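## Task

Place both orange caps in the round steel dish next to the tray, with no cap of another color in the dish and all other caps that began in the tray still in it. The loose tray and dish must each finish upright, resting directly on the table. At the end nothing may be moving, the hand must not squeeze any cap, the tray or the dish between two contacts (even slightly), and the robot may not carry over 20% of any of their weights, friction included. Release and pull the hand away before finishing.

## Robot and tools

Robot: one six-joint arm carrying a five-finger right hand. There is a single arm, so every row is one flat list of numbers. A reference image for the scene can be viewed with show_instructions (no arguments).

Frames. Scene frame: origin on the tabletop straight below the arm base, +z up, +y to the left when facing along +x. Positions are reported in metres. The hand point is fixed to the palm, 0.05 m in front of it, where index pad meets thumb tip in a pinch. Its axes: +z runs along the straightened fingers (fingertips lie 0.06 to 0.07 m beyond it), +y points out of the palm, +x goes across the palm away from the thumb. A wrist bracket on the little-finger side protrudes 0.03 m past the point along +y and 0.11 m across the palm, and can collide with things.

The row (14 numbers, each from -1 to 1, in this order): dx, dy, dz, rx, ry, rz, thumb_turn, thumb_bend, index, middle, ring, little, force_limit, speed.
- dx..rz are an offset, not a pose: a target relative to the hand point's measured pose when the action (or move) starts, expressed in the hand point's own axes. 1.0 equals 0.6 m for dx/dy/dz and 180 degrees for rx/ry/rz; rx, ry, rz form a single rotation vector. Within one action, each row is measured from that same starting pose, not from the row before.
- The six motor numbers are absolute targets: -1 fully open, +1 fully closed. thumb_turn +1 places the thumb opposite the fingers. A pinch is roughly thumb_turn +0.57, thumb_bend +0.75, index +0.22. To wrap the whole hand round an object 0.035 to 0.08 m wide, turn the thumb fully across first.
- force_limit: closing stops at a fingertip load from about 0 N (-1) up to 10 N (+1), 15 N for the two thumb motors; it never limits opening. speed: near zero at -1, full at +1 (full travel in 0.6 s). For a soft grip close at speed -0.9 or slower.
- Optionally 6 extra numbers, 0 to 1, scale each joint's stiffness, in the Joint positions order; they persist until changed.

Tools.
- execute_actions(actions): a list of actions; each action is up to 15 rows, one row per 1/30 s control step; a short action repeats its last row for the remaining steps. An empty list just returns the current state and images. Per step the commanded pose is clipped to 100 mm and 16 degrees from the measured pose, so long reaches need several actions.
- move(target, speed, stop_force, blocking): one row as target, offset from the pose in the latest result. speed in m/s, 0.002 to 0.5 (default 0.25); rotation up to twice that in rad/s. The path is straight, 0.5 to 10 s long, and ignores obstacles. stop_force (N, 13 to 80) halts on a push opposing the motion, then backs off two steps; use it with a very slow speed when aiming past a contact, skip it when the move rotates the hand or leaves a surface. blocking=false returns after 0.5 s and cannot be combined with stop_force; then use wait(0) or stop before other motion.
- wait(seconds): 0 to 10, holds the last command.
- stop(): brakes a running move.
- zoom_image(camera, region): camera is cam_high or cam_wrist; region [x0, y0, x1, y1] in pixels of the 672x504 image, at most 504 by 504.
- finished_scene(scene): ends that scene (1 to 2) irreversibly and reveals the next task.

Results. The state line gives end_effector_position, end_effector_quat_wxyz and velocities in the scene frame. "Hand target" is where the controller is currently steering. hand_measured, hand_stopped_by (moving, target, force, stalled, fault) and hand_load_n follow the motor order of the row; loads near 0 mean the grip is gone. The move: line reports the outcome (done, contact, off_target, moving, held, fault) plus limits such as paced or held and the distance from target. "pose unreachable" means the clearance check altered the command. Wrist force/torque are in hand axes with offset (about 5.5 N) and noise; they saturate near 100 N. Action results also list positions at several steps, with HELD marking clipped steps.

Cautions. The arm is stiff: pushing even slightly past a firm contact can trigger a fault, which freezes the arm for 10 s and drops the rest of the call. Faults come from joint torque limits or 150 N external force. Touch things slowly. Holding loads heats motors: warning at 70 °C, braking at 85 °C. Never drop caps, slam, or knock anything off the table; loose objects can get nudged now and then, so check them. Before finishing, open the hand, lift clear, and confirm all objects are still.

Each tool is called in YAML: its name, and indented under it one key for each argument.

Reference images:

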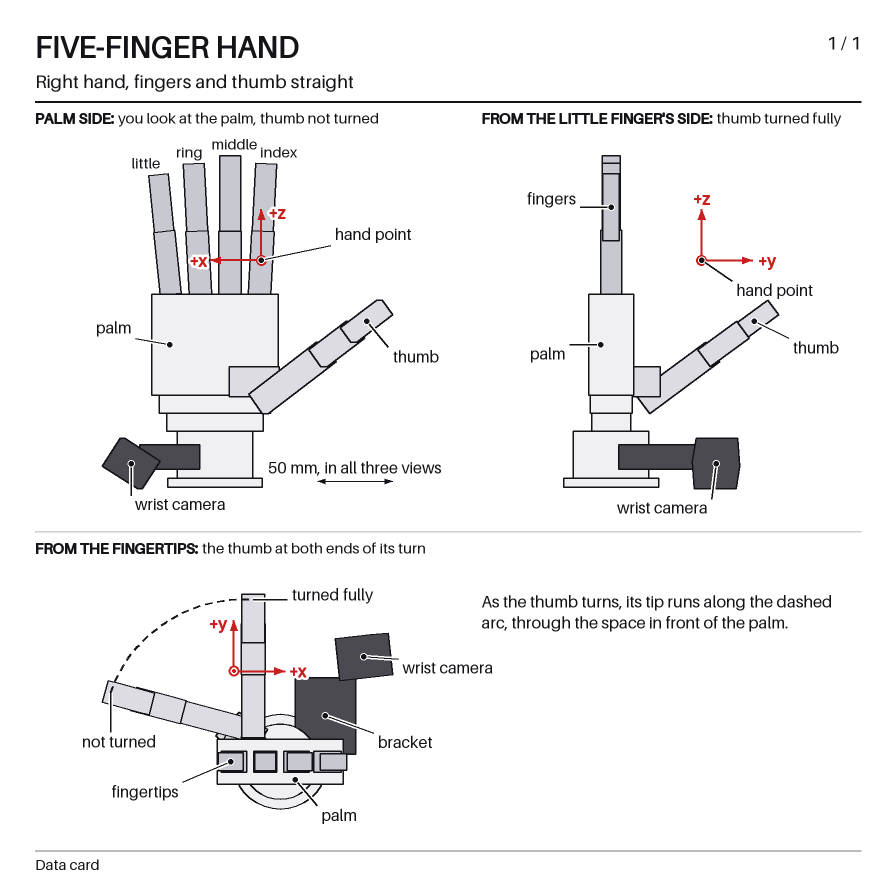

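## Session

execute_actions:
  actions: []

Scene clock: 0.00 s.
end_effector_position=(+0.9535, -0.2347, +0.1229) hand_measured=(-1.000, -1.000, -1.000, -1.000, -1.000, -1.000) hand_load_n=(+0.0, +0.0, +0.0, +0.0, +0.0, +0.0) hand_stopped_by=(target, target, target, target, target, target) hand_force_limit=0.00 hand_speed=-0.80 end_effector_quat_wxyz=(-0.118, +0.955, +0.267, +0.060) end_effector_velocity=(-0.001, -0.002, -0.000) end_effector_angular_velocity=(+0.001, +0.001, -0.004)
Joint positions: [-0.413 -0.573  0.831  1.375  1.309  0.585]
Joint velocities: [-0.002  0.     0.     0.    -0.     0.002]
Wrist force (N, on the end effector, along its own x y z axes, offset not removed): no reading
Wrist torque (N m, same axes, about the end effector's origin, offset not removed): no reading
Hand target: +0.953, -0.235, +0.123; -0.118, +0.955, +0.267, +0.060
Joint stiffness scale: [1. 1. 1. 1. 1. 1.]

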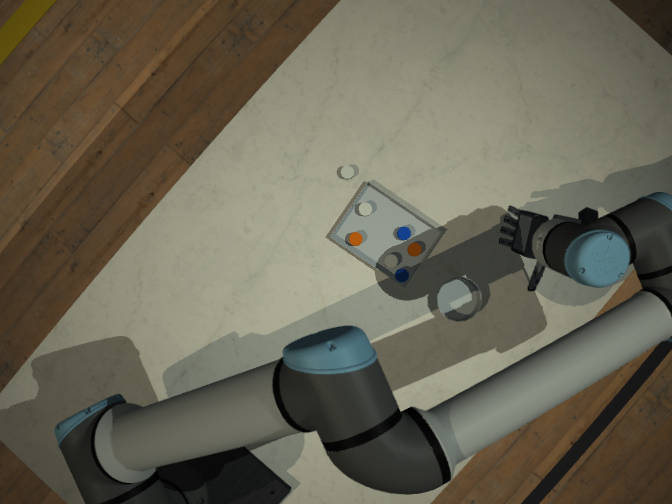

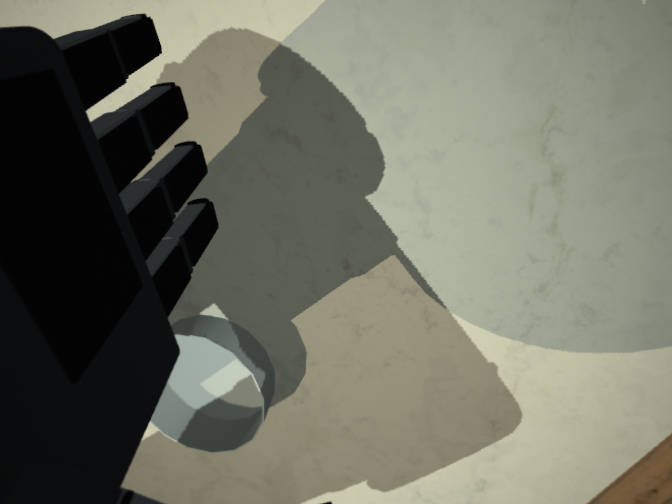

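zoom_image:
  camera: "cam_high"
  region: [300, 150, 560, 340]

Region (300, 150, 560, 340) of cam_high's 672x504 image, scaled by 1.938, with more detail than that image has; it fills the top 368 rows of this view, and the rest is white.

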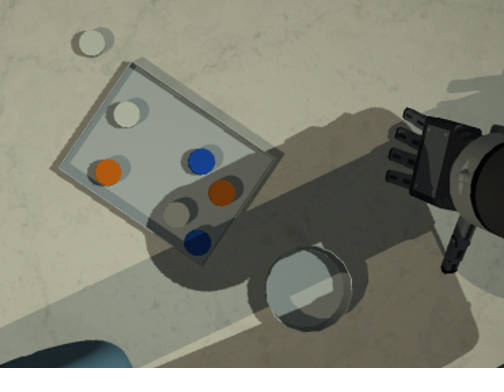

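move:
  target: [-0.0662, -0.5598, 0.1047, 0.2564, 0.0242, 0.1329, 0.57, 0.4, -0.1, 1, 1, 1, 0, 0.5]
  speed: 0.25

Scene clock: 55.43 s.
end_effector_position=(+0.7490, +0.0391, +0.1195) hand_measured=(+0.570, +0.400, -0.100, +1.000, +1.000, +1.000) hand_load_n=(+0.0, +0.0, +0.0, +0.0, +0.0, +0.0) hand_stopped_by=(target, target, target, target, target, target) hand_force_limit=0.00 hand_speed=0.50 end_effector_quat_wxyz=(-0.498, +0.864, +0.065, -0.038) end_effector_velocity=(-0.000, +0.001, +0.002) end_effector_angular_velocity=(+0.005, -0.001, -0.003)
Joint positions: [-0.384 -0.709  1.432  1.587  0.741  0.677]
Joint velocities: [-0.001 -0.003  0.004  0.002 -0.005 -0.002]
Wrist force (N, on the end effector, along its own x y z axes, offset not removed): [-3.0 2.7 3.0]
Wrist torque (N m, same axes, about the end effector's origin, offset not removed): [0.57 0.56 -0.07]
Hand target: +0.748, +0.041, +0.120; -0.499, +0.863, +0.065, -0.038
Off the commanded pose: 0.002 m, 0 deg.
Joint stiffness scale: [1. 1. 1. 1. 1. 1.]
move: done
camera_calibration (this result's frames):
cam_wrist: T_world_to_cam=[[-0.0294764, -0.507242, -0.8613, 0.143391], [-0.783919, -0.52288, 0.334766, 0.571367], [-0.620163, 0.685057, -0.382224, 0.615613], [0, 0, 0, 1]] pos_world=[0.833912, -0.0502398, 0.16753]

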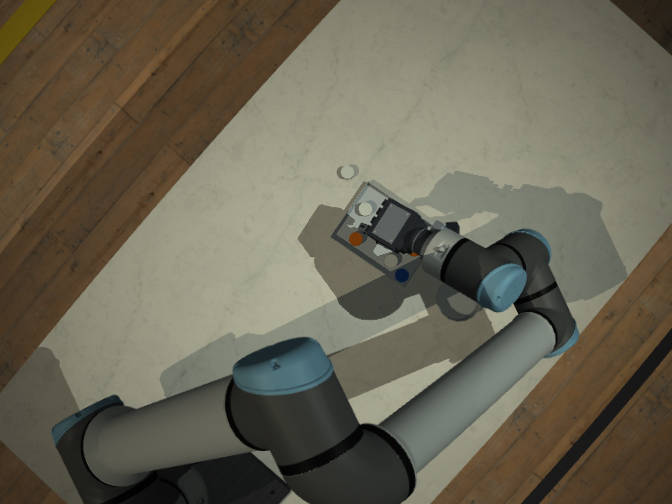

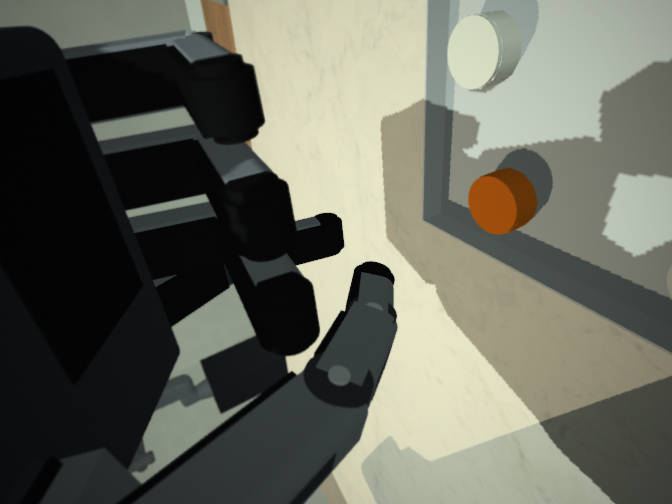

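zoom_image:
  camera: "cam_high"
  region: [300, 160, 480, 300]

Region (300, 160, 480, 300) of cam_high's 672x504 image, scaled by 2.800, with more detail than that image has.

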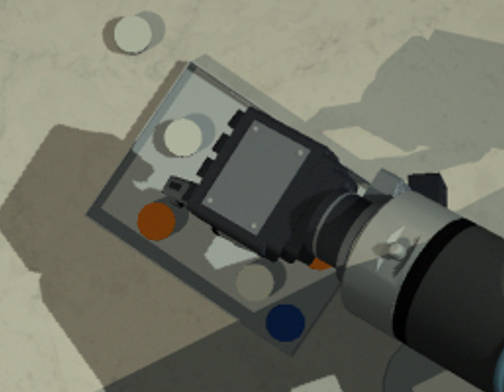

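move:
  target: [-0.0313, 0.0530, 0.0733, 0, 0, 0, 0.57, 0.4, -0.1, 1, 1, 1, 0, 0.5]
  speed: 0.1

Scene clock: 69.50 s.
end_effector_position=(+0.7282, +0.0561, +0.0707) hand_measured=(+0.570, +0.400, -0.100, +1.000, +1.000, +1.000) hand_load_n=(+0.0, +0.0, +0.0, +0.0, +0.0, +0.0) hand_stopped_by=(target, target, target, target, target, target) hand_force_limit=0.00 hand_speed=0.50 end_effector_quat_wxyz=(-0.497, +0.864, +0.066, -0.037) end_effector_velocity=(+0.001, +0.000, -0.002) end_effector_angular_velocity=(-0.003, -0.007, -0.002)
Joint positions: [-0.374 -0.682  1.491  1.491  0.735  0.688]
Joint velocities: [ 0.001  0.     0.    -0.01  -0.002  0.002]
Wrist force (N, on the end effector, along its own x y z axes, offset not removed): [0.0 -1.9 -5.9]
Wrist torque (N m, same axes, about the end effector's origin, offset not removed): [0.38 0.57 0.13]
Hand target: +0.727, +0.058, +0.070; -0.498, +0.864, +0.065, -0.038
Off the commanded pose: 0.002 m, 0 deg.
Joint stiffness scale: [1. 1. 1. 1. 1. 1.]
move: done
camera_calibration (this result's frames):
cam_wrist: T_world_to_cam=[[-0.0279744, -0.507956, -0.860929, 0.108204], [-0.7845, -0.522605, 0.333832, 0.580793], [-0.619498, 0.684737, -0.383872, 0.572059], [0, 0, 0, 1]] pos_world=[0.813048, -0.0332219, 0.118865]

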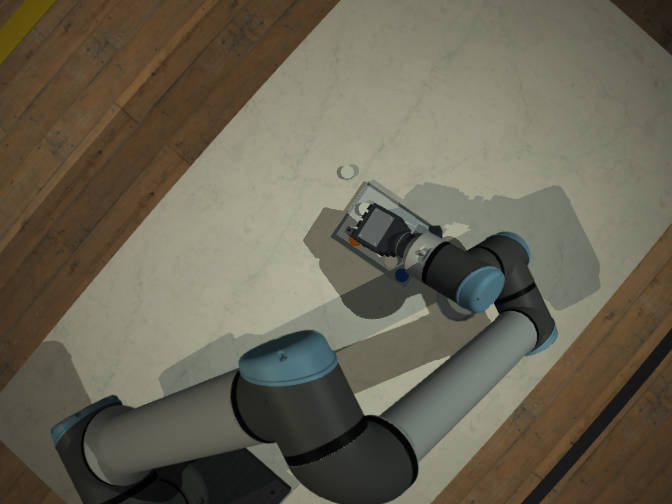

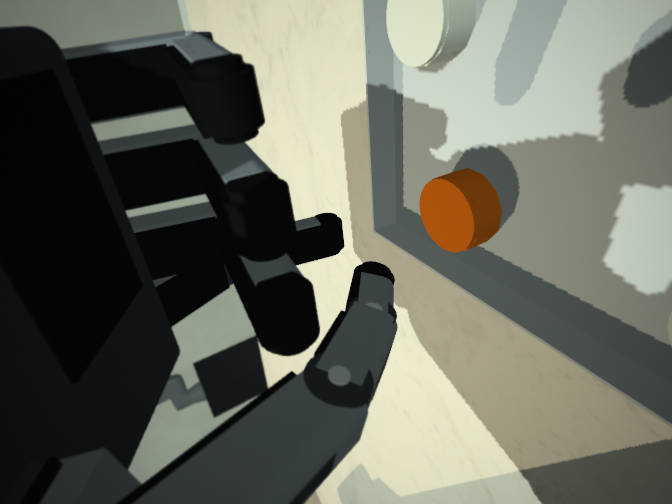

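execute_actions:
  actions:
    - [[0,0,0,0,0,0,0.57,0.1,-0.4,1,1,1,0,0.5]]

Scene clock: 88.43 s.
end_effector_position=(+0.7283, +0.0561, +0.0705) hand_measured=(+0.570, +0.100, -0.400, +1.000, +1.000, +1.000) hand_load_n=(+0.0, +0.0, +0.0, +0.0, +0.0, +0.0) hand_stopped_by=(target, target, target, target, target, target) hand_force_limit=0.00 hand_speed=0.50 end_effector_quat_wxyz=(-0.497, +0.864, +0.066, -0.037) end_effector_velocity=(-0.000, -0.000, -0.000) end_effector_angular_velocity=(+0.000, +0.001, -0.000)
Joint positions: [-0.374 -0.682  1.491  1.49   0.734  0.688]
Joint velocities: [-0.001  0.     0.     0.     0.    -0.   ]
Wrist force (N, on the end effector, along its own x y z axes, offset not removed): [2.3 -3.6 -0.6]
Wrist torque (N m, same axes, about the end effector's origin, offset not removed): [-0.22 -0.20 0.14]
Hand target: +0.728, +0.056, +0.071; -0.497, +0.864, +0.066, -0.037
Off the commanded pose: 0.000 m, 0 deg.
Joint stiffness scale: [1. 1. 1. 1. 1. 1.]
Step readings (end_effector_position):
0: (+0.7284, +0.0560, +0.0704)
1: (+0.7284, +0.0560, +0.0704)
2: (+0.7284, +0.0560, +0.0704)
4: (+0.7284, +0.0560, +0.0704)
8: (+0.7283, +0.0561, +0.0704)
15: end_effector_position above
camera_calibration (this result's frames):
cam_wrist: T_world_to_cam=[[-0.0277361, -0.508156, -0.860818, 0.107911], [-0.784797, -0.522301, 0.33361, 0.581117], [-0.619132, 0.684821, -0.384313, 0.571817], [0, 0, 0, 1]] pos_world=[0.813082, -0.0332388, 0.118782]

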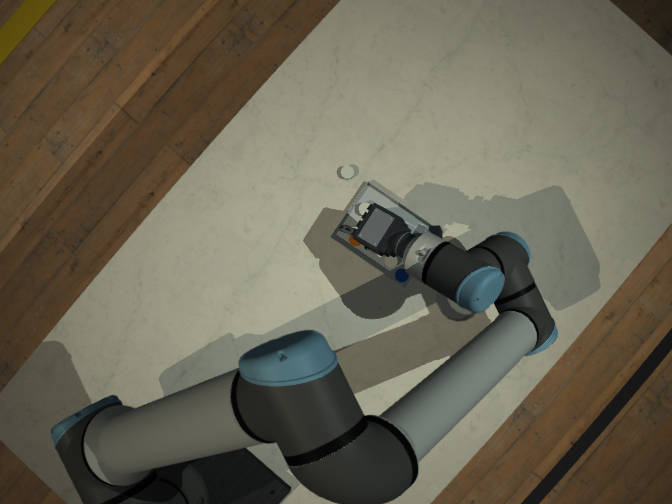

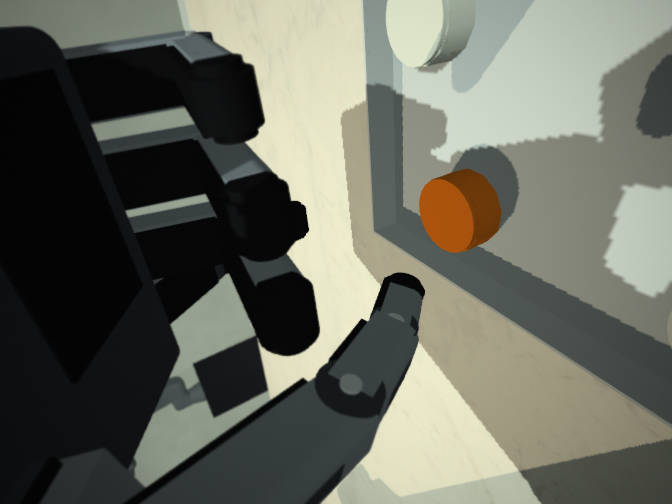

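move:
  target: [0, 0.0433, 0.025, 0, 0, 0, 0.57, 0.1, -0.4, 1, 1, 1, 0, 0.5]
  speed: 0.05

Scene clock: 96.63 s.
end_effector_position=(+0.7267, +0.0566, +0.0407) hand_measured=(+0.570, +0.100, -0.400, +1.000, +1.000, +1.000) hand_load_n=(+0.0, +0.0, +0.0, +0.0, +0.0, +0.0) hand_stopped_by=(target, target, target, target, target, target) hand_force_limit=0.00 hand_speed=0.50 end_effector_quat_wxyz=(-0.498, +0.864, +0.065, -0.038) end_effector_velocity=(+0.003, -0.001, +0.000) end_effector_angular_velocity=(-0.003, -0.008, -0.001)
Joint positions: [-0.374 -0.647  1.49   1.459  0.734  0.688]
Joint velocities: [-0.     0.    -0.006 -0.003 -0.001  0.001]
Wrist force (N, on the end effector, along its own x y z axes, offset not removed): [3.9 -0.2 -2.8]
Wrist torque (N m, same axes, about the end effector's origin, offset not removed): [0.59 -0.20 0.36]
Hand target: +0.728, +0.056, +0.041; -0.497, +0.864, +0.066, -0.037
Off the commanded pose: 0.002 m, 0 deg.
Joint stiffness scale: [1. 1. 1. 1. 1. 1.]
move: done
camera_calibration (this result's frames):
cam_wrist: T_world_to_cam=[[-0.0308021, -0.506886, -0.861463, 0.0846378], [-0.783618, -0.522781, 0.335624, 0.589161], [-0.620479, 0.685395, -0.381102, 0.559796], [0, 0, 0, 1]] pos_world=[0.811625, -0.0327777, 0.0885153]

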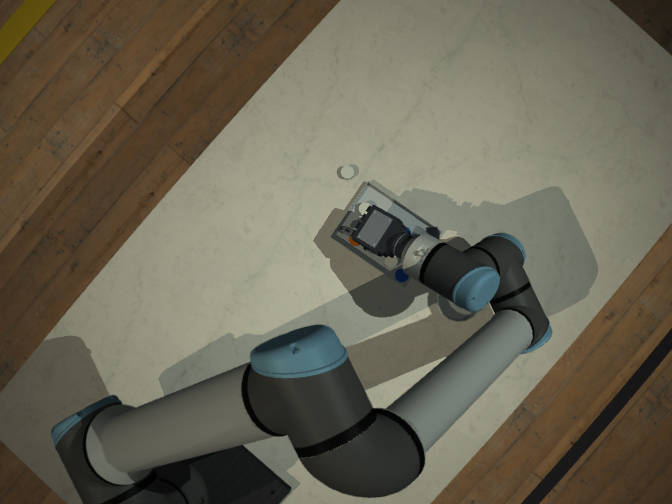

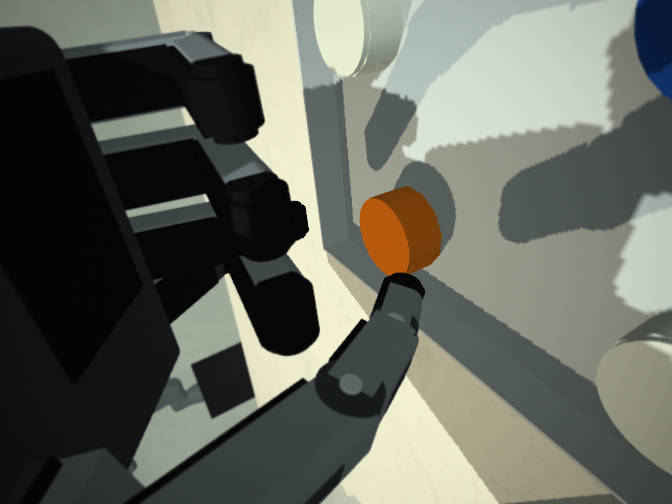

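move:
  target: [0, 0.0144, 0.0083, 0, 0, 0, 0.57, 0.1, -0.4, 1, 1, 1, 0, 0.5]
  speed: 0.02
  stop_force: 15

Scene clock: 106.43 s.
end_effector_position=(+0.7260, +0.0568, +0.0314) hand_measured=(+0.570, +0.100, -0.400, +1.000, +1.000, +1.000) hand_load_n=(+0.0, +0.0, +0.0, +0.0, +0.0, +0.0) hand_stopped_by=(target, target, target, target, target, target) hand_force_limit=0.00 hand_speed=0.50 end_effector_quat_wxyz=(-0.498, +0.864, +0.065, -0.039) end_effector_velocity=(+0.000, +0.001, -0.000) end_effector_angular_velocity=(+0.000, -0.002, -0.000)
Joint positions: [-0.374 -0.635  1.49   1.45   0.734  0.688]
Joint velocities: [ 0.001 -0.     0.    -0.002 -0.001  0.   ]
Wrist force (N, on the end effector, along its own x y z axes, offset not removed): [-2.0 0.8 0.2]
Wrist torque (N m, same axes, about the end effector's origin, offset not removed): [0.44 0.43 0.10]
Hand target: +0.727, +0.057, +0.031; -0.498, +0.864, +0.065, -0.038
Off the commanded pose: 0.001 m, 0 deg.
Joint stiffness scale: [1. 1. 1. 1. 1. 1.]
move: done
camera_calibration (this result's frames):
cam_wrist: T_world_to_cam=[[-0.0318897, -0.506436, -0.861688, 0.0774708], [-0.783198, -0.522952, 0.336337, 0.591583], [-0.620954, 0.685598, -0.379963, 0.555985], [0, 0, 0, 1]] pos_world=[0.811038, -0.0325789, 0.079038]

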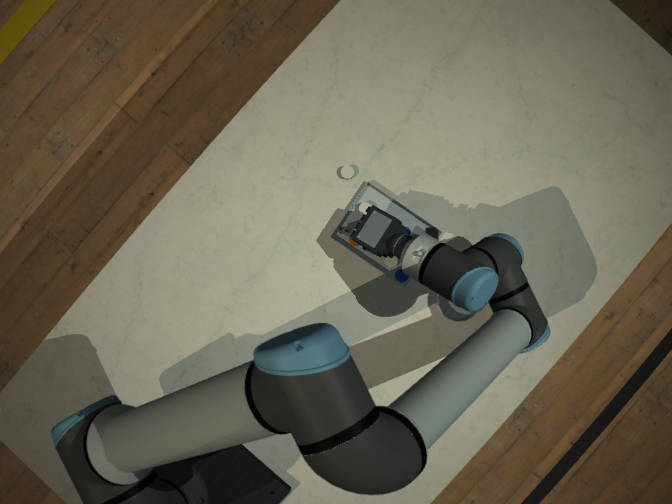

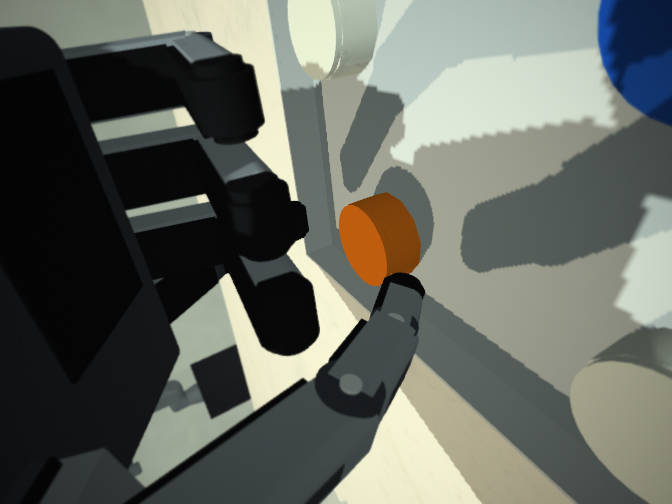

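move:
  target: [0, 0.0115, 0.0067, 0, 0, 0, 0.57, 0.1, -0.4, 1, 1, 1, 0, 0.5]
  speed: 0.015
  stop_force: 15

Scene clock: 110.77 s.
end_effector_position=(+0.7253, +0.0571, +0.0241) hand_measured=(+0.570, +0.100, -0.400, +1.000, +1.000, +1.000) hand_load_n=(+0.0, +0.0, +0.0, +0.0, +0.0, +0.0) hand_stopped_by=(target, target, target, target, target, target) hand_force_limit=0.00 hand_speed=0.50 end_effector_quat_wxyz=(-0.498, +0.864, +0.064, -0.039) end_effector_velocity=(+0.000, +0.000, -0.000) end_effector_angular_velocity=(-0.000, -0.002, -0.000)
Joint positions: [-0.374 -0.627  1.49   1.442  0.734  0.688]
Joint velocities: [ 0.    -0.     0.    -0.002 -0.001 -0.   ]
Wrist force (N, on the end effector, along its own x y z axes, offset not removed): [-2.2 -1.8 0.3]
Wrist torque (N m, same axes, about the end effector's origin, offset not removed): [0.17 0.63 0.00]
Hand target: +0.726, +0.057, +0.023; -0.498, +0.864, +0.065, -0.039
Off the commanded pose: 0.001 m, 0 deg.
Joint stiffness scale: [1. 1. 1. 1. 1. 1.]
move: done
camera_calibration (this result's frames):
cam_wrist: T_world_to_cam=[[-0.0329428, -0.505999, -0.861905, 0.0720793], [-0.782791, -0.523117, 0.337026, 0.593294], [-0.621412, 0.685794, -0.378859, 0.552898], [0, 0, 0, 1]] pos_world=[0.810377, -0.0323396, 0.0716402]

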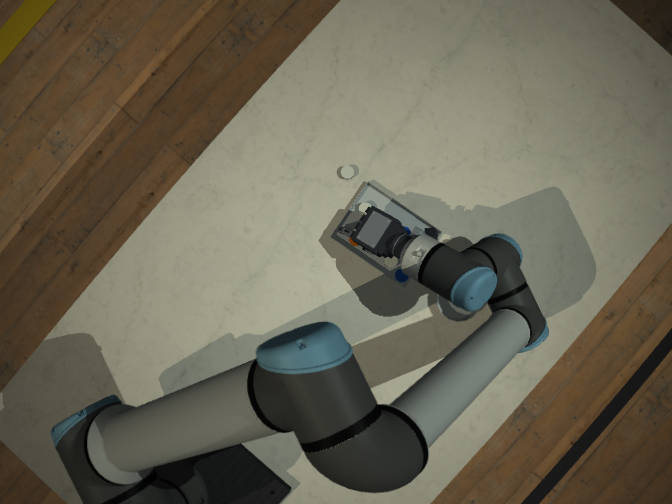

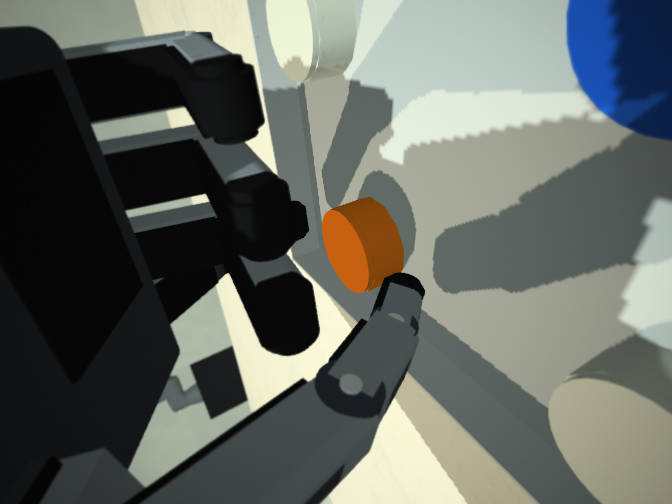

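move:
  target: [0, 0.0087, 0.005, 0, 0, 0, 0.57, 0.1, -0.4, 1, 1, 1, 0, 0.5]
  speed: 0.01
  stop_force: 13

Scene clock: 115.27 s.
end_effector_position=(+0.7247, +0.0573, +0.0190) hand_measured=(+0.570, +0.100, -0.400, +1.000, +1.000, +1.000) hand_load_n=(+0.0, +0.0, +0.0, +0.0, +0.0, +0.0) hand_stopped_by=(target, target, target, target, target, target) hand_force_limit=0.00 hand_speed=0.50 end_effector_quat_wxyz=(-0.499, +0.864, +0.064, -0.039) end_effector_velocity=(-0.000, -0.001, -0.002) end_effector_angular_velocity=(-0.001, -0.000, +0.001)
Joint positions: [-0.374 -0.62   1.49   1.437  0.734  0.688]
Joint velocities: [-0.001  0.002  0.    -0.002  0.001 -0.001]
Wrist force (N, on the end effector, along its own x y z axes, offset not removed): [-1.4 0.1 -2.1]
Wrist torque (N m, same axes, about the end effector's origin, offset not removed): [0.37 0.46 0.23]
Hand target: +0.725, +0.057, +0.018; -0.498, +0.864, +0.064, -0.039
Off the commanded pose: 0.001 m, 0 deg.
Joint stiffness scale: [1. 1. 1. 1. 1. 1.]
move: done
camera_calibration (this result's frames):
cam_wrist: T_world_to_cam=[[-0.0337108, -0.505681, -0.862061, 0.0683016], [-0.782493, -0.523238, 0.337529, 0.594476], [-0.621746, 0.685936, -0.378053, 0.550702], [0, 0, 0, 1]] pos_world=[0.809873, -0.0321549, 0.0664225]

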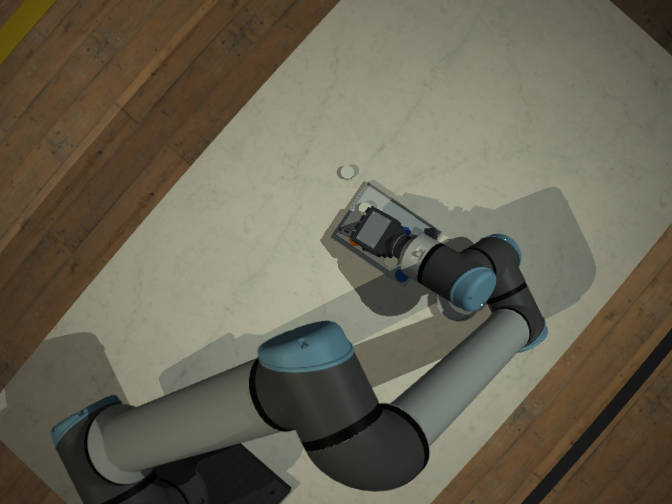

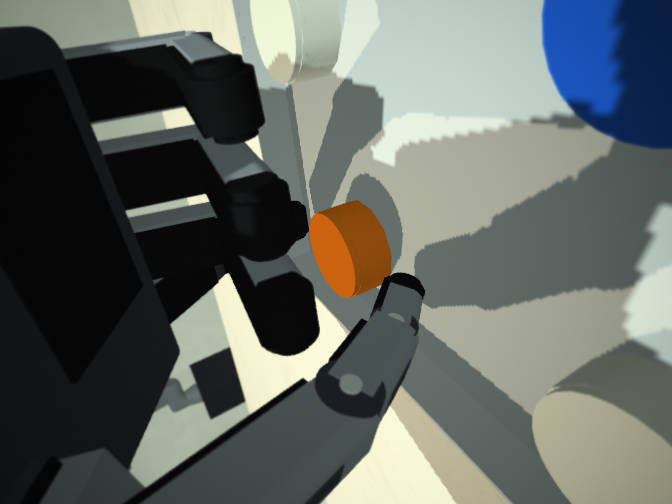

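execute_actions:
  actions:
    - [[0,0,0,0,0,0,0.57,0.75,0.22,1,1,1,0,-0.6]]
    - [[0,0,0,0,0,0,0.57,0.75,0.22,1,1,1,0,-0.6]]
    - [[0,0,0,0,0,0,0.57,0.75,0.22,1,1,1,0,-0.6]]

Scene clock: 125.90 s.
end_effector_position=(+0.7248, +0.0573, +0.0189) hand_measured=(+0.570, +0.352, -0.094, +1.000, +1.000, +1.000) hand_load_n=(-0.5, +7.5, +10.5, +0.0, +0.0, +0.0) hand_stopped_by=(target, force, force, target, target, target) hand_force_limit=0.00 hand_speed=-0.60 end_effector_quat_wxyz=(-0.499, +0.864, +0.064, -0.039) end_effector_velocity=(-0.000, -0.001, -0.000) end_effector_angular_velocity=(-0.001, +0.000, +0.000)
Joint positions: [-0.374 -0.62   1.49   1.437  0.734  0.688]
Joint velocities: [-0.001 -0.    -0.    -0.     0.002  0.   ]
Wrist force (N, on the end effector, along its own x y z axes, offset not removed): [-0.9 1.6 -4.1]
Wrist torque (N m, same axes, about the end effector's origin, offset not removed): [0.83 0.46 0.12]
Hand target: +0.725, +0.057, +0.019; -0.499, +0.864, +0.064, -0.039
Off the commanded pose: 0.000 m, 0 deg.
Joint stiffness scale: [1. 1. 1. 1. 1. 1.]
Step readings (end_effector_position; steps 1 to 15: 1st action; 16 to 30: 2nd action; 31 to 45: 3rd action):
0: (+0.7248, +0.0573, +0.0189)
1: (+0.7248, +0.0573, +0.0189)
2: (+0.7248, +0.0573, +0.0189)
4: (+0.7248, +0.0573, +0.0189)
8: (+0.7248, +0.0573, +0.0189)
15: (+0.7248, +0.0573, +0.0189)
16: (+0.7248, +0.0573, +0.0189)
17: (+0.7248, +0.0573, +0.0189)
19: (+0.7248, +0.0573, +0.0189)
23: (+0.7248, +0.0573, +0.0189)
30: (+0.7248, +0.0573, +0.0189)
31: (+0.7248, +0.0573, +0.0189)
32: (+0.7248, +0.0573, +0.0189)
34: (+0.7248, +0.0573, +0.0189)
38: (+0.7248, +0.0573, +0.0189)
45: end_effector_position above
camera_calibration (this result's frames):
cam_wrist: T_world_to_cam=[[-0.0334714, -0.50578, -0.862013, 0.0680375], [-0.782586, -0.523201, 0.337372, 0.594593], [-0.621642, 0.685891, -0.378304, 0.550618], [0, 0, 0, 1]] pos_world=[0.809885, -0.0321602, 0.0663511]

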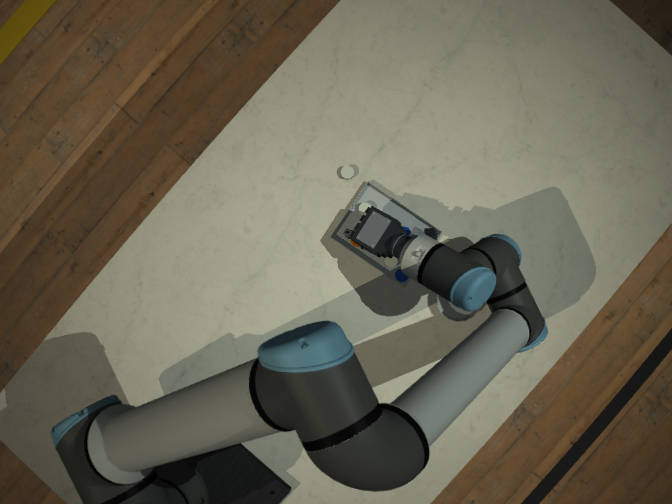

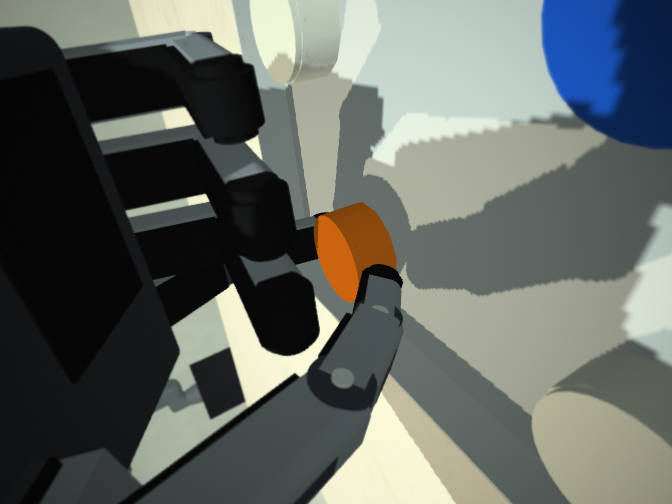

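move:
  target: [0, -0.1155, -0.0667, 0, 0, 0, 0.57, 0.75, 0.22, 1, 1, 1, 0, -0.6]
  speed: 0.08

Scene clock: 130.77 s.
end_effector_position=(+0.7268, +0.0568, +0.0994) hand_measured=(+0.570, +0.352, -0.094, +1.000, +1.000, +1.000) hand_load_n=(-0.5, +7.5, +10.5, +0.0, +0.0, +0.0) hand_stopped_by=(target, force, force, target, target, target) hand_force_limit=0.00 hand_speed=-0.60 end_effector_quat_wxyz=(-0.498, +0.864, +0.065, -0.037) end_effector_velocity=(-0.001, +0.000, +0.001) end_effector_angular_velocity=(+0.002, +0.005, +0.001)
Joint positions: [-0.374 -0.717  1.496  1.523  0.734  0.688]
Joint velocities: [-0.     0.     0.001  0.005  0.    -0.001]
Wrist force (N, on the end effector, along its own x y z axes, offset not removed): [1.3 0.6 -0.6]
Wrist torque (N m, same axes, about the end effector's origin, offset not removed): [0.35 -0.04 0.15]
Hand target: +0.725, +0.057, +0.099; -0.499, +0.864, +0.064, -0.039
Off the commanded pose: 0.002 m, 0 deg.
Joint stiffness scale: [1. 1. 1. 1. 1. 1.]
move: done
camera_calibration (this result's frames):
cam_wrist: T_world_to_cam=[[-0.0295634, -0.507399, -0.861204, 0.134491], [-0.784095, -0.522586, 0.334811, 0.57007], [-0.619936, 0.685164, -0.3824, 0.581867], [0, 0, 0, 1]] pos_world=[0.811685, -0.0325228, 0.147465]

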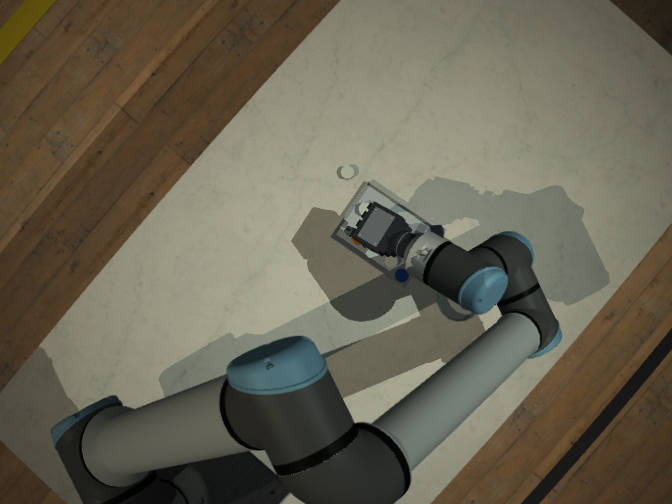

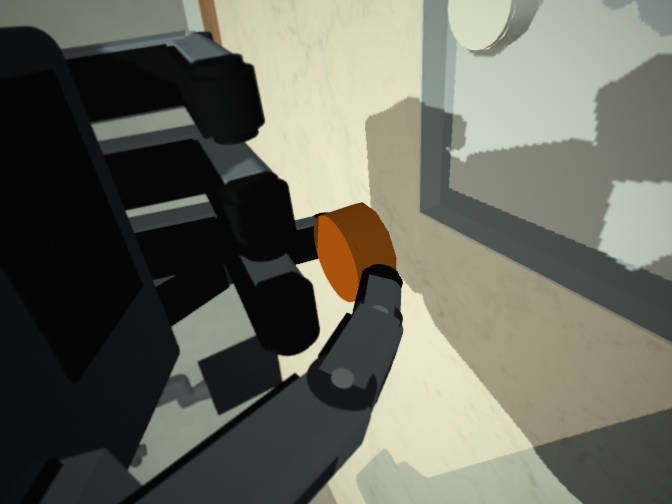

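move:
  target: [0.0127, 0.2202, -0.3815, 0, 0, 0, 0.57, 0.75, 0.22, 1, 1, 1, 0, -0.6]
  speed: 0.2

Scene clock: 137.97 s.
end_effector_position=(+0.7732, -0.2036, +0.1010) hand_measured=(+0.570, +0.352, -0.094, +1.000, +1.000, +1.000) hand_load_n=(-0.5, +7.5, +10.5, +0.0, +0.0, +0.0) hand_stopped_by=(target, force, force, target, target, target) hand_force_limit=0.00 hand_speed=-0.60 end_effector_quat_wxyz=(-0.498, +0.864, +0.064, -0.037) end_effector_velocity=(+0.001, -0.000, +0.002) end_effector_angular_velocity=(-0.000, -0.001, +0.002)
Joint positions: [-0.617 -0.558  1.186  1.829  0.909  0.462]
Joint velocities: [ 0.001 -0.    -0.004  0.004  0.001 -0.001]
Wrist force (N, on the end effector, along its own x y z axes, offset not removed): [-1.6 0.2 1.4]
Wrist torque (N m, same axes, about the end effector's origin, offset not removed): [0.31 0.35 -0.11]
Hand target: +0.774, -0.203, +0.100; -0.497, +0.864, +0.065, -0.037
Off the commanded pose: 0.001 m, 0 deg.
Joint stiffness scale: [1. 1. 1. 1. 1. 1.]
move: done
camera_calibration (this result's frames):
cam_wrist: T_world_to_cam=[[-0.0320378, -0.507074, -0.861307, 0.00702218], [-0.785599, -0.519978, 0.335346, 0.471522], [-0.617905, 0.687386, -0.381698, 0.788446], [0, 0, 0, 1]] pos_world=[0.857838, -0.293225, 0.148873]

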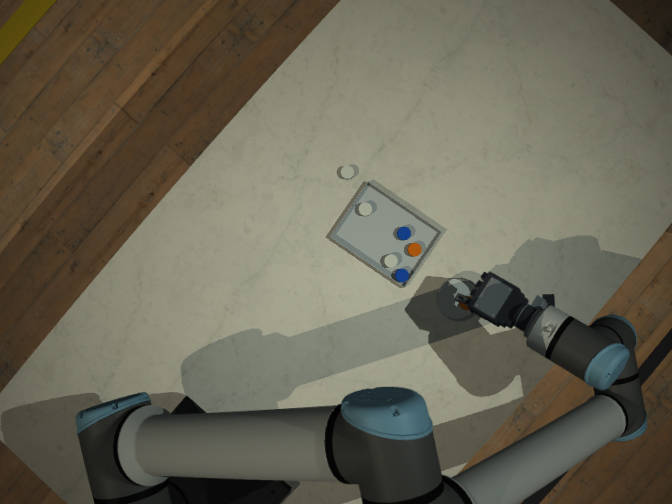

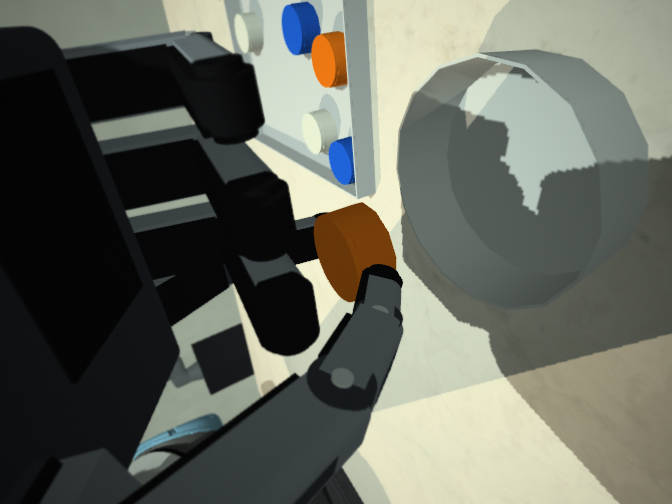

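move:
  target: [-0.0205, 0.0935, 0.0647, 0, 0, 0, 0.57, 0.75, 0.22, 1, 1, 1, 0, -0.6]
  speed: 0.06
  stop_force: 15

Scene clock: 153.13 s.
end_effector_position=(+0.7614, -0.1989, +0.0338) hand_measured=(+0.570, +0.352, -0.094, +1.000, +1.000, +1.000) hand_load_n=(-0.5, +7.5, +10.5, +0.0, +0.0, +0.0) hand_stopped_by=(target, force, force, target, target, target) hand_force_limit=0.00 hand_speed=-0.60 end_effector_quat_wxyz=(-0.498, +0.864, +0.064, -0.037) end_effector_velocity=(+0.001, -0.000, -0.001) end_effector_angular_velocity=(-0.003, -0.005, +0.001)
Joint positions: [-0.62  -0.503  1.215  1.746  0.912  0.46 ]
Joint velocities: [ 0.    -0.    -0.    -0.004  0.    -0.001]
Wrist force (N, on the end effector, along its own x y z axes, offset not removed): [-4.4 -0.2 -5.0]
Wrist torque (N m, same axes, about the end effector's origin, offset not removed): [0.67 0.91 -0.09]
Hand target: +0.760, -0.200, +0.033; -0.498, +0.864, +0.064, -0.037
Off the commanded pose: 0.002 m, 0 deg.
Joint stiffness scale: [1. 1. 1. 1. 1. 1.]
move: done
camera_calibration (this result's frames):
cam_wrist: T_world_to_cam=[[-0.0317879, -0.507279, -0.861196, -0.0491015], [-0.785301, -0.520338, 0.335486, 0.486916], [-0.618298, 0.686962, -0.381826, 0.752537], [0, 0, 0, 1]] pos_world=[0.846107, -0.288511, 0.0816982]

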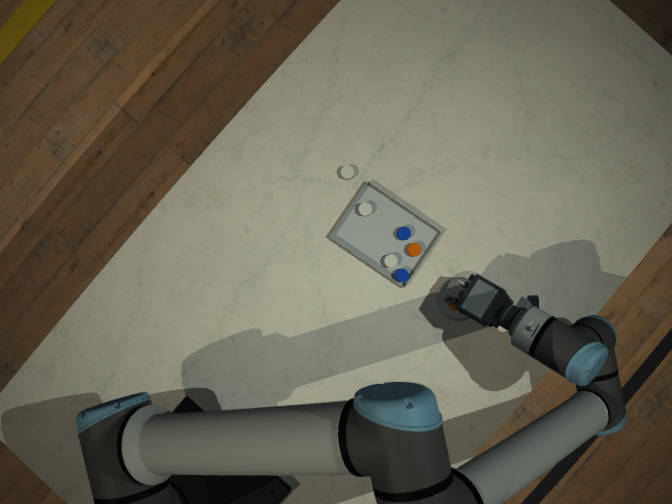

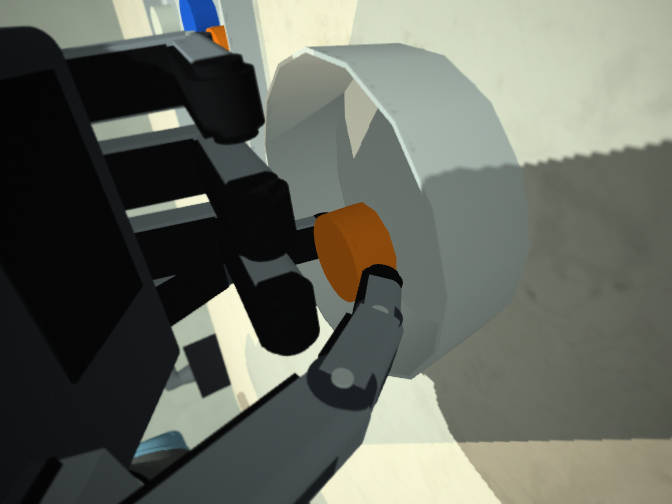

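execute_actions:
  actions:
    - [[0,0,0,0,0,0,0.57,0.22,-0.3,1,1,1,0,-0.3]]
    - [[0,0,0,0,0,0,0.57,0.22,-0.3,1,1,1,0,-0.3]]

move:
  target: [0, -0.1155, -0.0667, 0, 0, 0, 0.57, 0.22, -0.3, 1, 1, 1, 0, -0.3]
  speed: 0.1

Scene clock: 158.73 s.
end_effector_position=(+0.7615, -0.1989, +0.0336) hand_measured=(+0.570, +0.220, -0.300, +1.000, +1.000, +1.000) hand_load_n=(+0.0, +0.0, +0.0, +0.0, +0.0, +0.0) hand_stopped_by=(target, target, target, target, target, target) hand_force_limit=0.00 hand_speed=-0.30 end_effector_quat_wxyz=(-0.498, +0.864, +0.064, -0.037) end_effector_velocity=(-0.000, +0.000, -0.000) end_effector_angular_velocity=(+0.001, +0.001, -0.001)
Joint positions: [-0.62  -0.503  1.215  1.746  0.912  0.46 ]
Joint velocities: [ 0.     0.     0.     0.    -0.001  0.001]
Wrist force (N, on the end effector, along its own x y z axes, offset not removed): [-4.4 1.9 1.4]
Wrist torque (N m, same axes, about the end effector's origin, offset not removed): [0.66 0.92 -0.06]
Hand target: +0.761, -0.199, +0.034; -0.498, +0.864, +0.064, -0.037
Off the commanded pose: 0.000 m, 0 deg.
Joint stiffness scale: [1. 1. 1. 1. 1. 1.]
Step readings (end_effector_position; steps 1 to 15: 1st action; 16 to 30: 2nd action):
0: (+0.7615, -0.1989, +0.0336)
1: (+0.7615, -0.1989, +0.0336)
2: (+0.7615, -0.1989, +0.0336)
4: (+0.7615, -0.1989, +0.0336)
8: (+0.7615, -0.1989, +0.0336)
15: (+0.7615, -0.1989, +0.0336)
16: (+0.7615, -0.1989, +0.0336)
17: (+0.7615, -0.1989, +0.0336)
19: (+0.7615, -0.1989, +0.0336)
23: (+0.7615, -0.1989, +0.0336)
30: end_effector_position above
camera_calibration (this result's frames):
cam_wrist: T_world_to_cam=[[-0.0313889, -0.507564, -0.861042, -0.0495969], [-0.78544, -0.520245, 0.335305, 0.487104], [-0.618142, 0.686821, -0.382331, 0.752402], [0, 0, 0, 1]] pos_world=[0.846125, -0.288526, 0.0816331]

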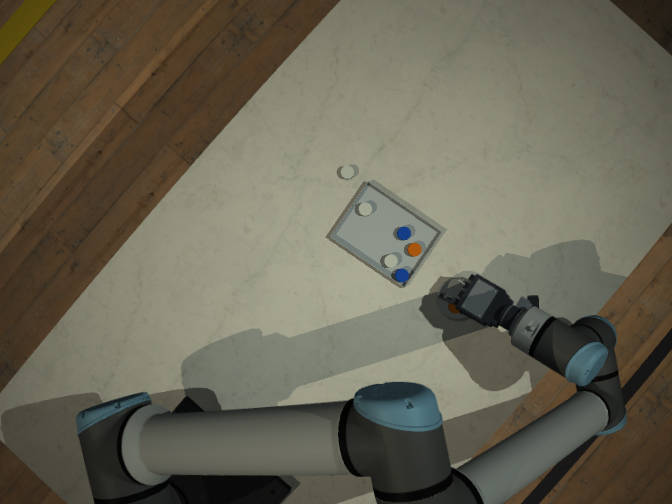

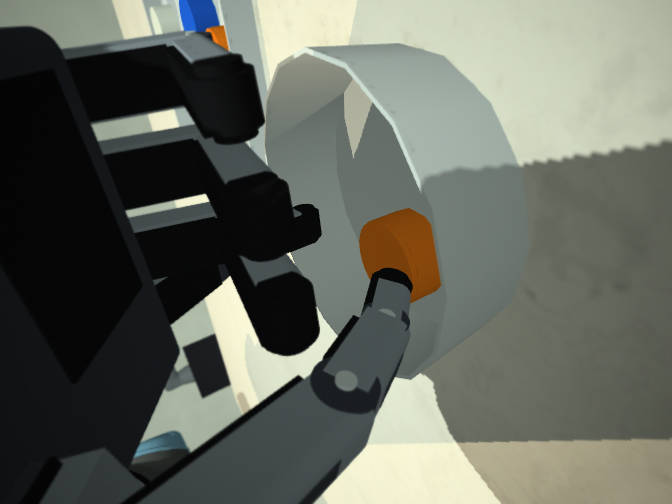

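Scene clock: 160.07 s.
end_effector_position=(+0.7629, -0.1995, +0.1145) hand_measured=(+0.570, +0.220, -0.300, +1.000, +1.000, +1.000) hand_load_n=(+0.0, +0.0, +0.0, +0.0, +0.0, +0.0) hand_stopped_by=(target, target, target, target, target, target) hand_force_limit=0.00 hand_speed=-0.30 end_effector_quat_wxyz=(-0.496, +0.865, +0.065, -0.035) end_effector_velocity=(-0.002, +0.002, -0.000) end_effector_angular_velocity=(+0.006, +0.007, +0.000)
Joint positions: [-0.62  -0.59   1.221  1.821  0.912  0.46 ]
Joint velocities: [ 0.001  0.     0.005  0.004 -0.     0.   ]
Wrist force (N, on the end effector, along its own x y z axes, offset not removed): [0.9 0.4 -5.4]
Wrist torque (N m, same axes, about the end effector's origin, offset not removed): [0.79 0.18 0.26]
Hand target: +0.762, -0.199, +0.114; -0.498, +0.864, +0.064, -0.037
Off the commanded pose: 0.002 m, 0 deg.
Joint stiffness scale: [1. 1. 1. 1. 1. 1.]
move: done
camera_calibration (this result's frames):
cam_wrist: T_world_to_cam=[[-0.0277121, -0.510291, -0.859555, 0.016271], [-0.786852, -0.519204, 0.333603, 0.462259], [-0.616519, 0.685588, -0.387135, 0.783665], [0, 0, 0, 1]] pos_world=[0.847325, -0.288962, 0.163159]

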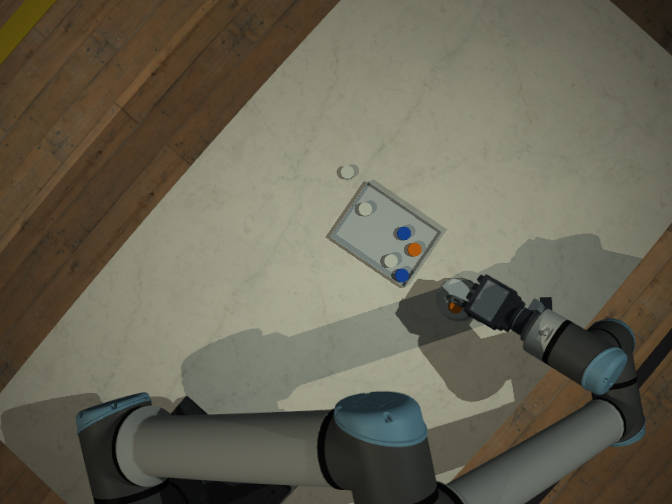

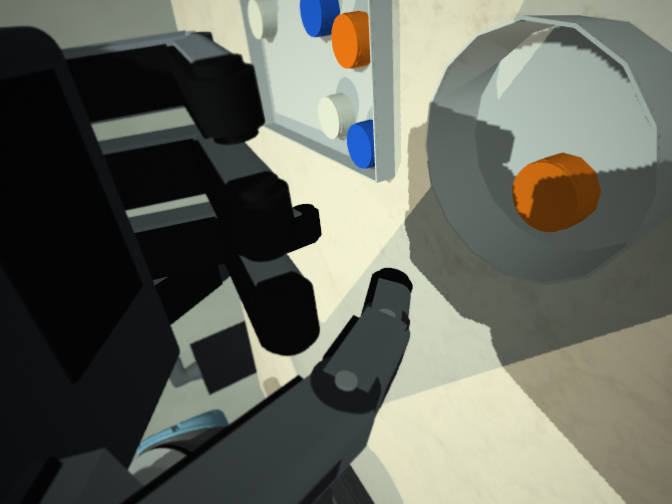

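move:
  target: [0.0897, -0.0938, 0.2110, 0, 0.433, 0.25, 0.57, 0.1, -0.4, 1, 1, 1, 0, 0.5]
  speed: 0.2

Scene clock: 181.47 s.
end_effector_position=(+0.7964, -0.0576, +0.0995) hand_measured=(+0.570, +0.100, -0.400, +1.000, +1.000, +1.000) hand_load_n=(+0.0, +0.0, +0.0, +0.0, +0.0, +0.0) hand_stopped_by=(target, target, target, target, target, target) hand_force_limit=0.00 hand_speed=0.50 end_effector_quat_wxyz=(-0.378, +0.658, -0.562, +0.330) end_effector_velocity=(+0.001, -0.001, -0.002) end_effector_angular_velocity=(-0.002, +0.001, -0.011)
Joint positions: [-0.462 -1.176  1.921 -0.132  1.033  2.789]
Joint velocities: [ 0.003  0.     0.002 -0.006  0.013  0.008]
Wrist force (N, on the end effector, along its own x y z axes, offset not removed): [-0.7 3.4 -0.7]
Wrist torque (N m, same axes, about the end effector's origin, offset not removed): [0.85 0.29 0.14]
Hand target: +0.795, -0.055, +0.099; -0.378, +0.657, -0.563, +0.329
Off the commanded pose: 0.002 m, 0 deg.
Joint stiffness scale: [1. 1. 1. 1. 1. 1.]
move: done
camera_calibration (this result's frames):
cam_wrist: T_world_to_cam=[[-0.501369, 0.0228076, -0.864933, 0.485193], [-0.525354, 0.786263, 0.325261, 0.435082], [0.687483, 0.617471, -0.382225, -0.341709], [0, 0, 0, 1]] pos_world=[0.706752, -0.14216, 0.147534]

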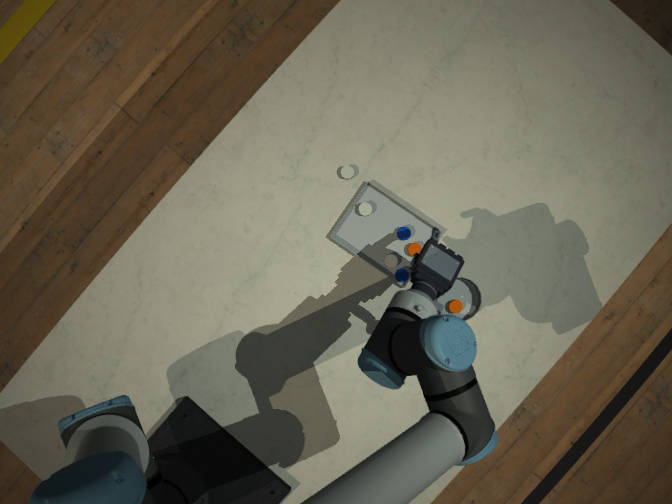

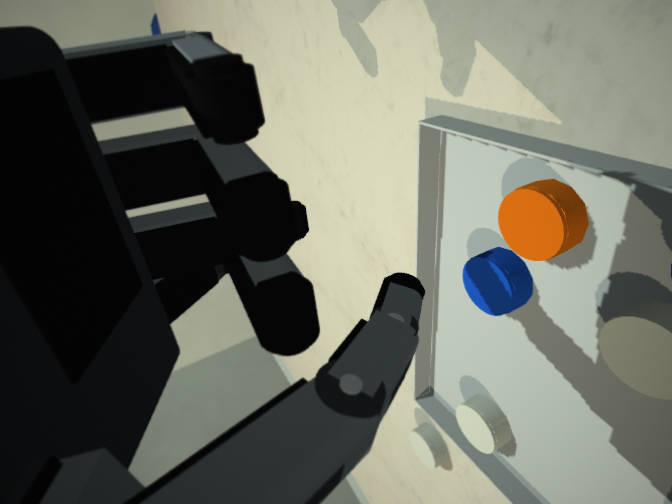

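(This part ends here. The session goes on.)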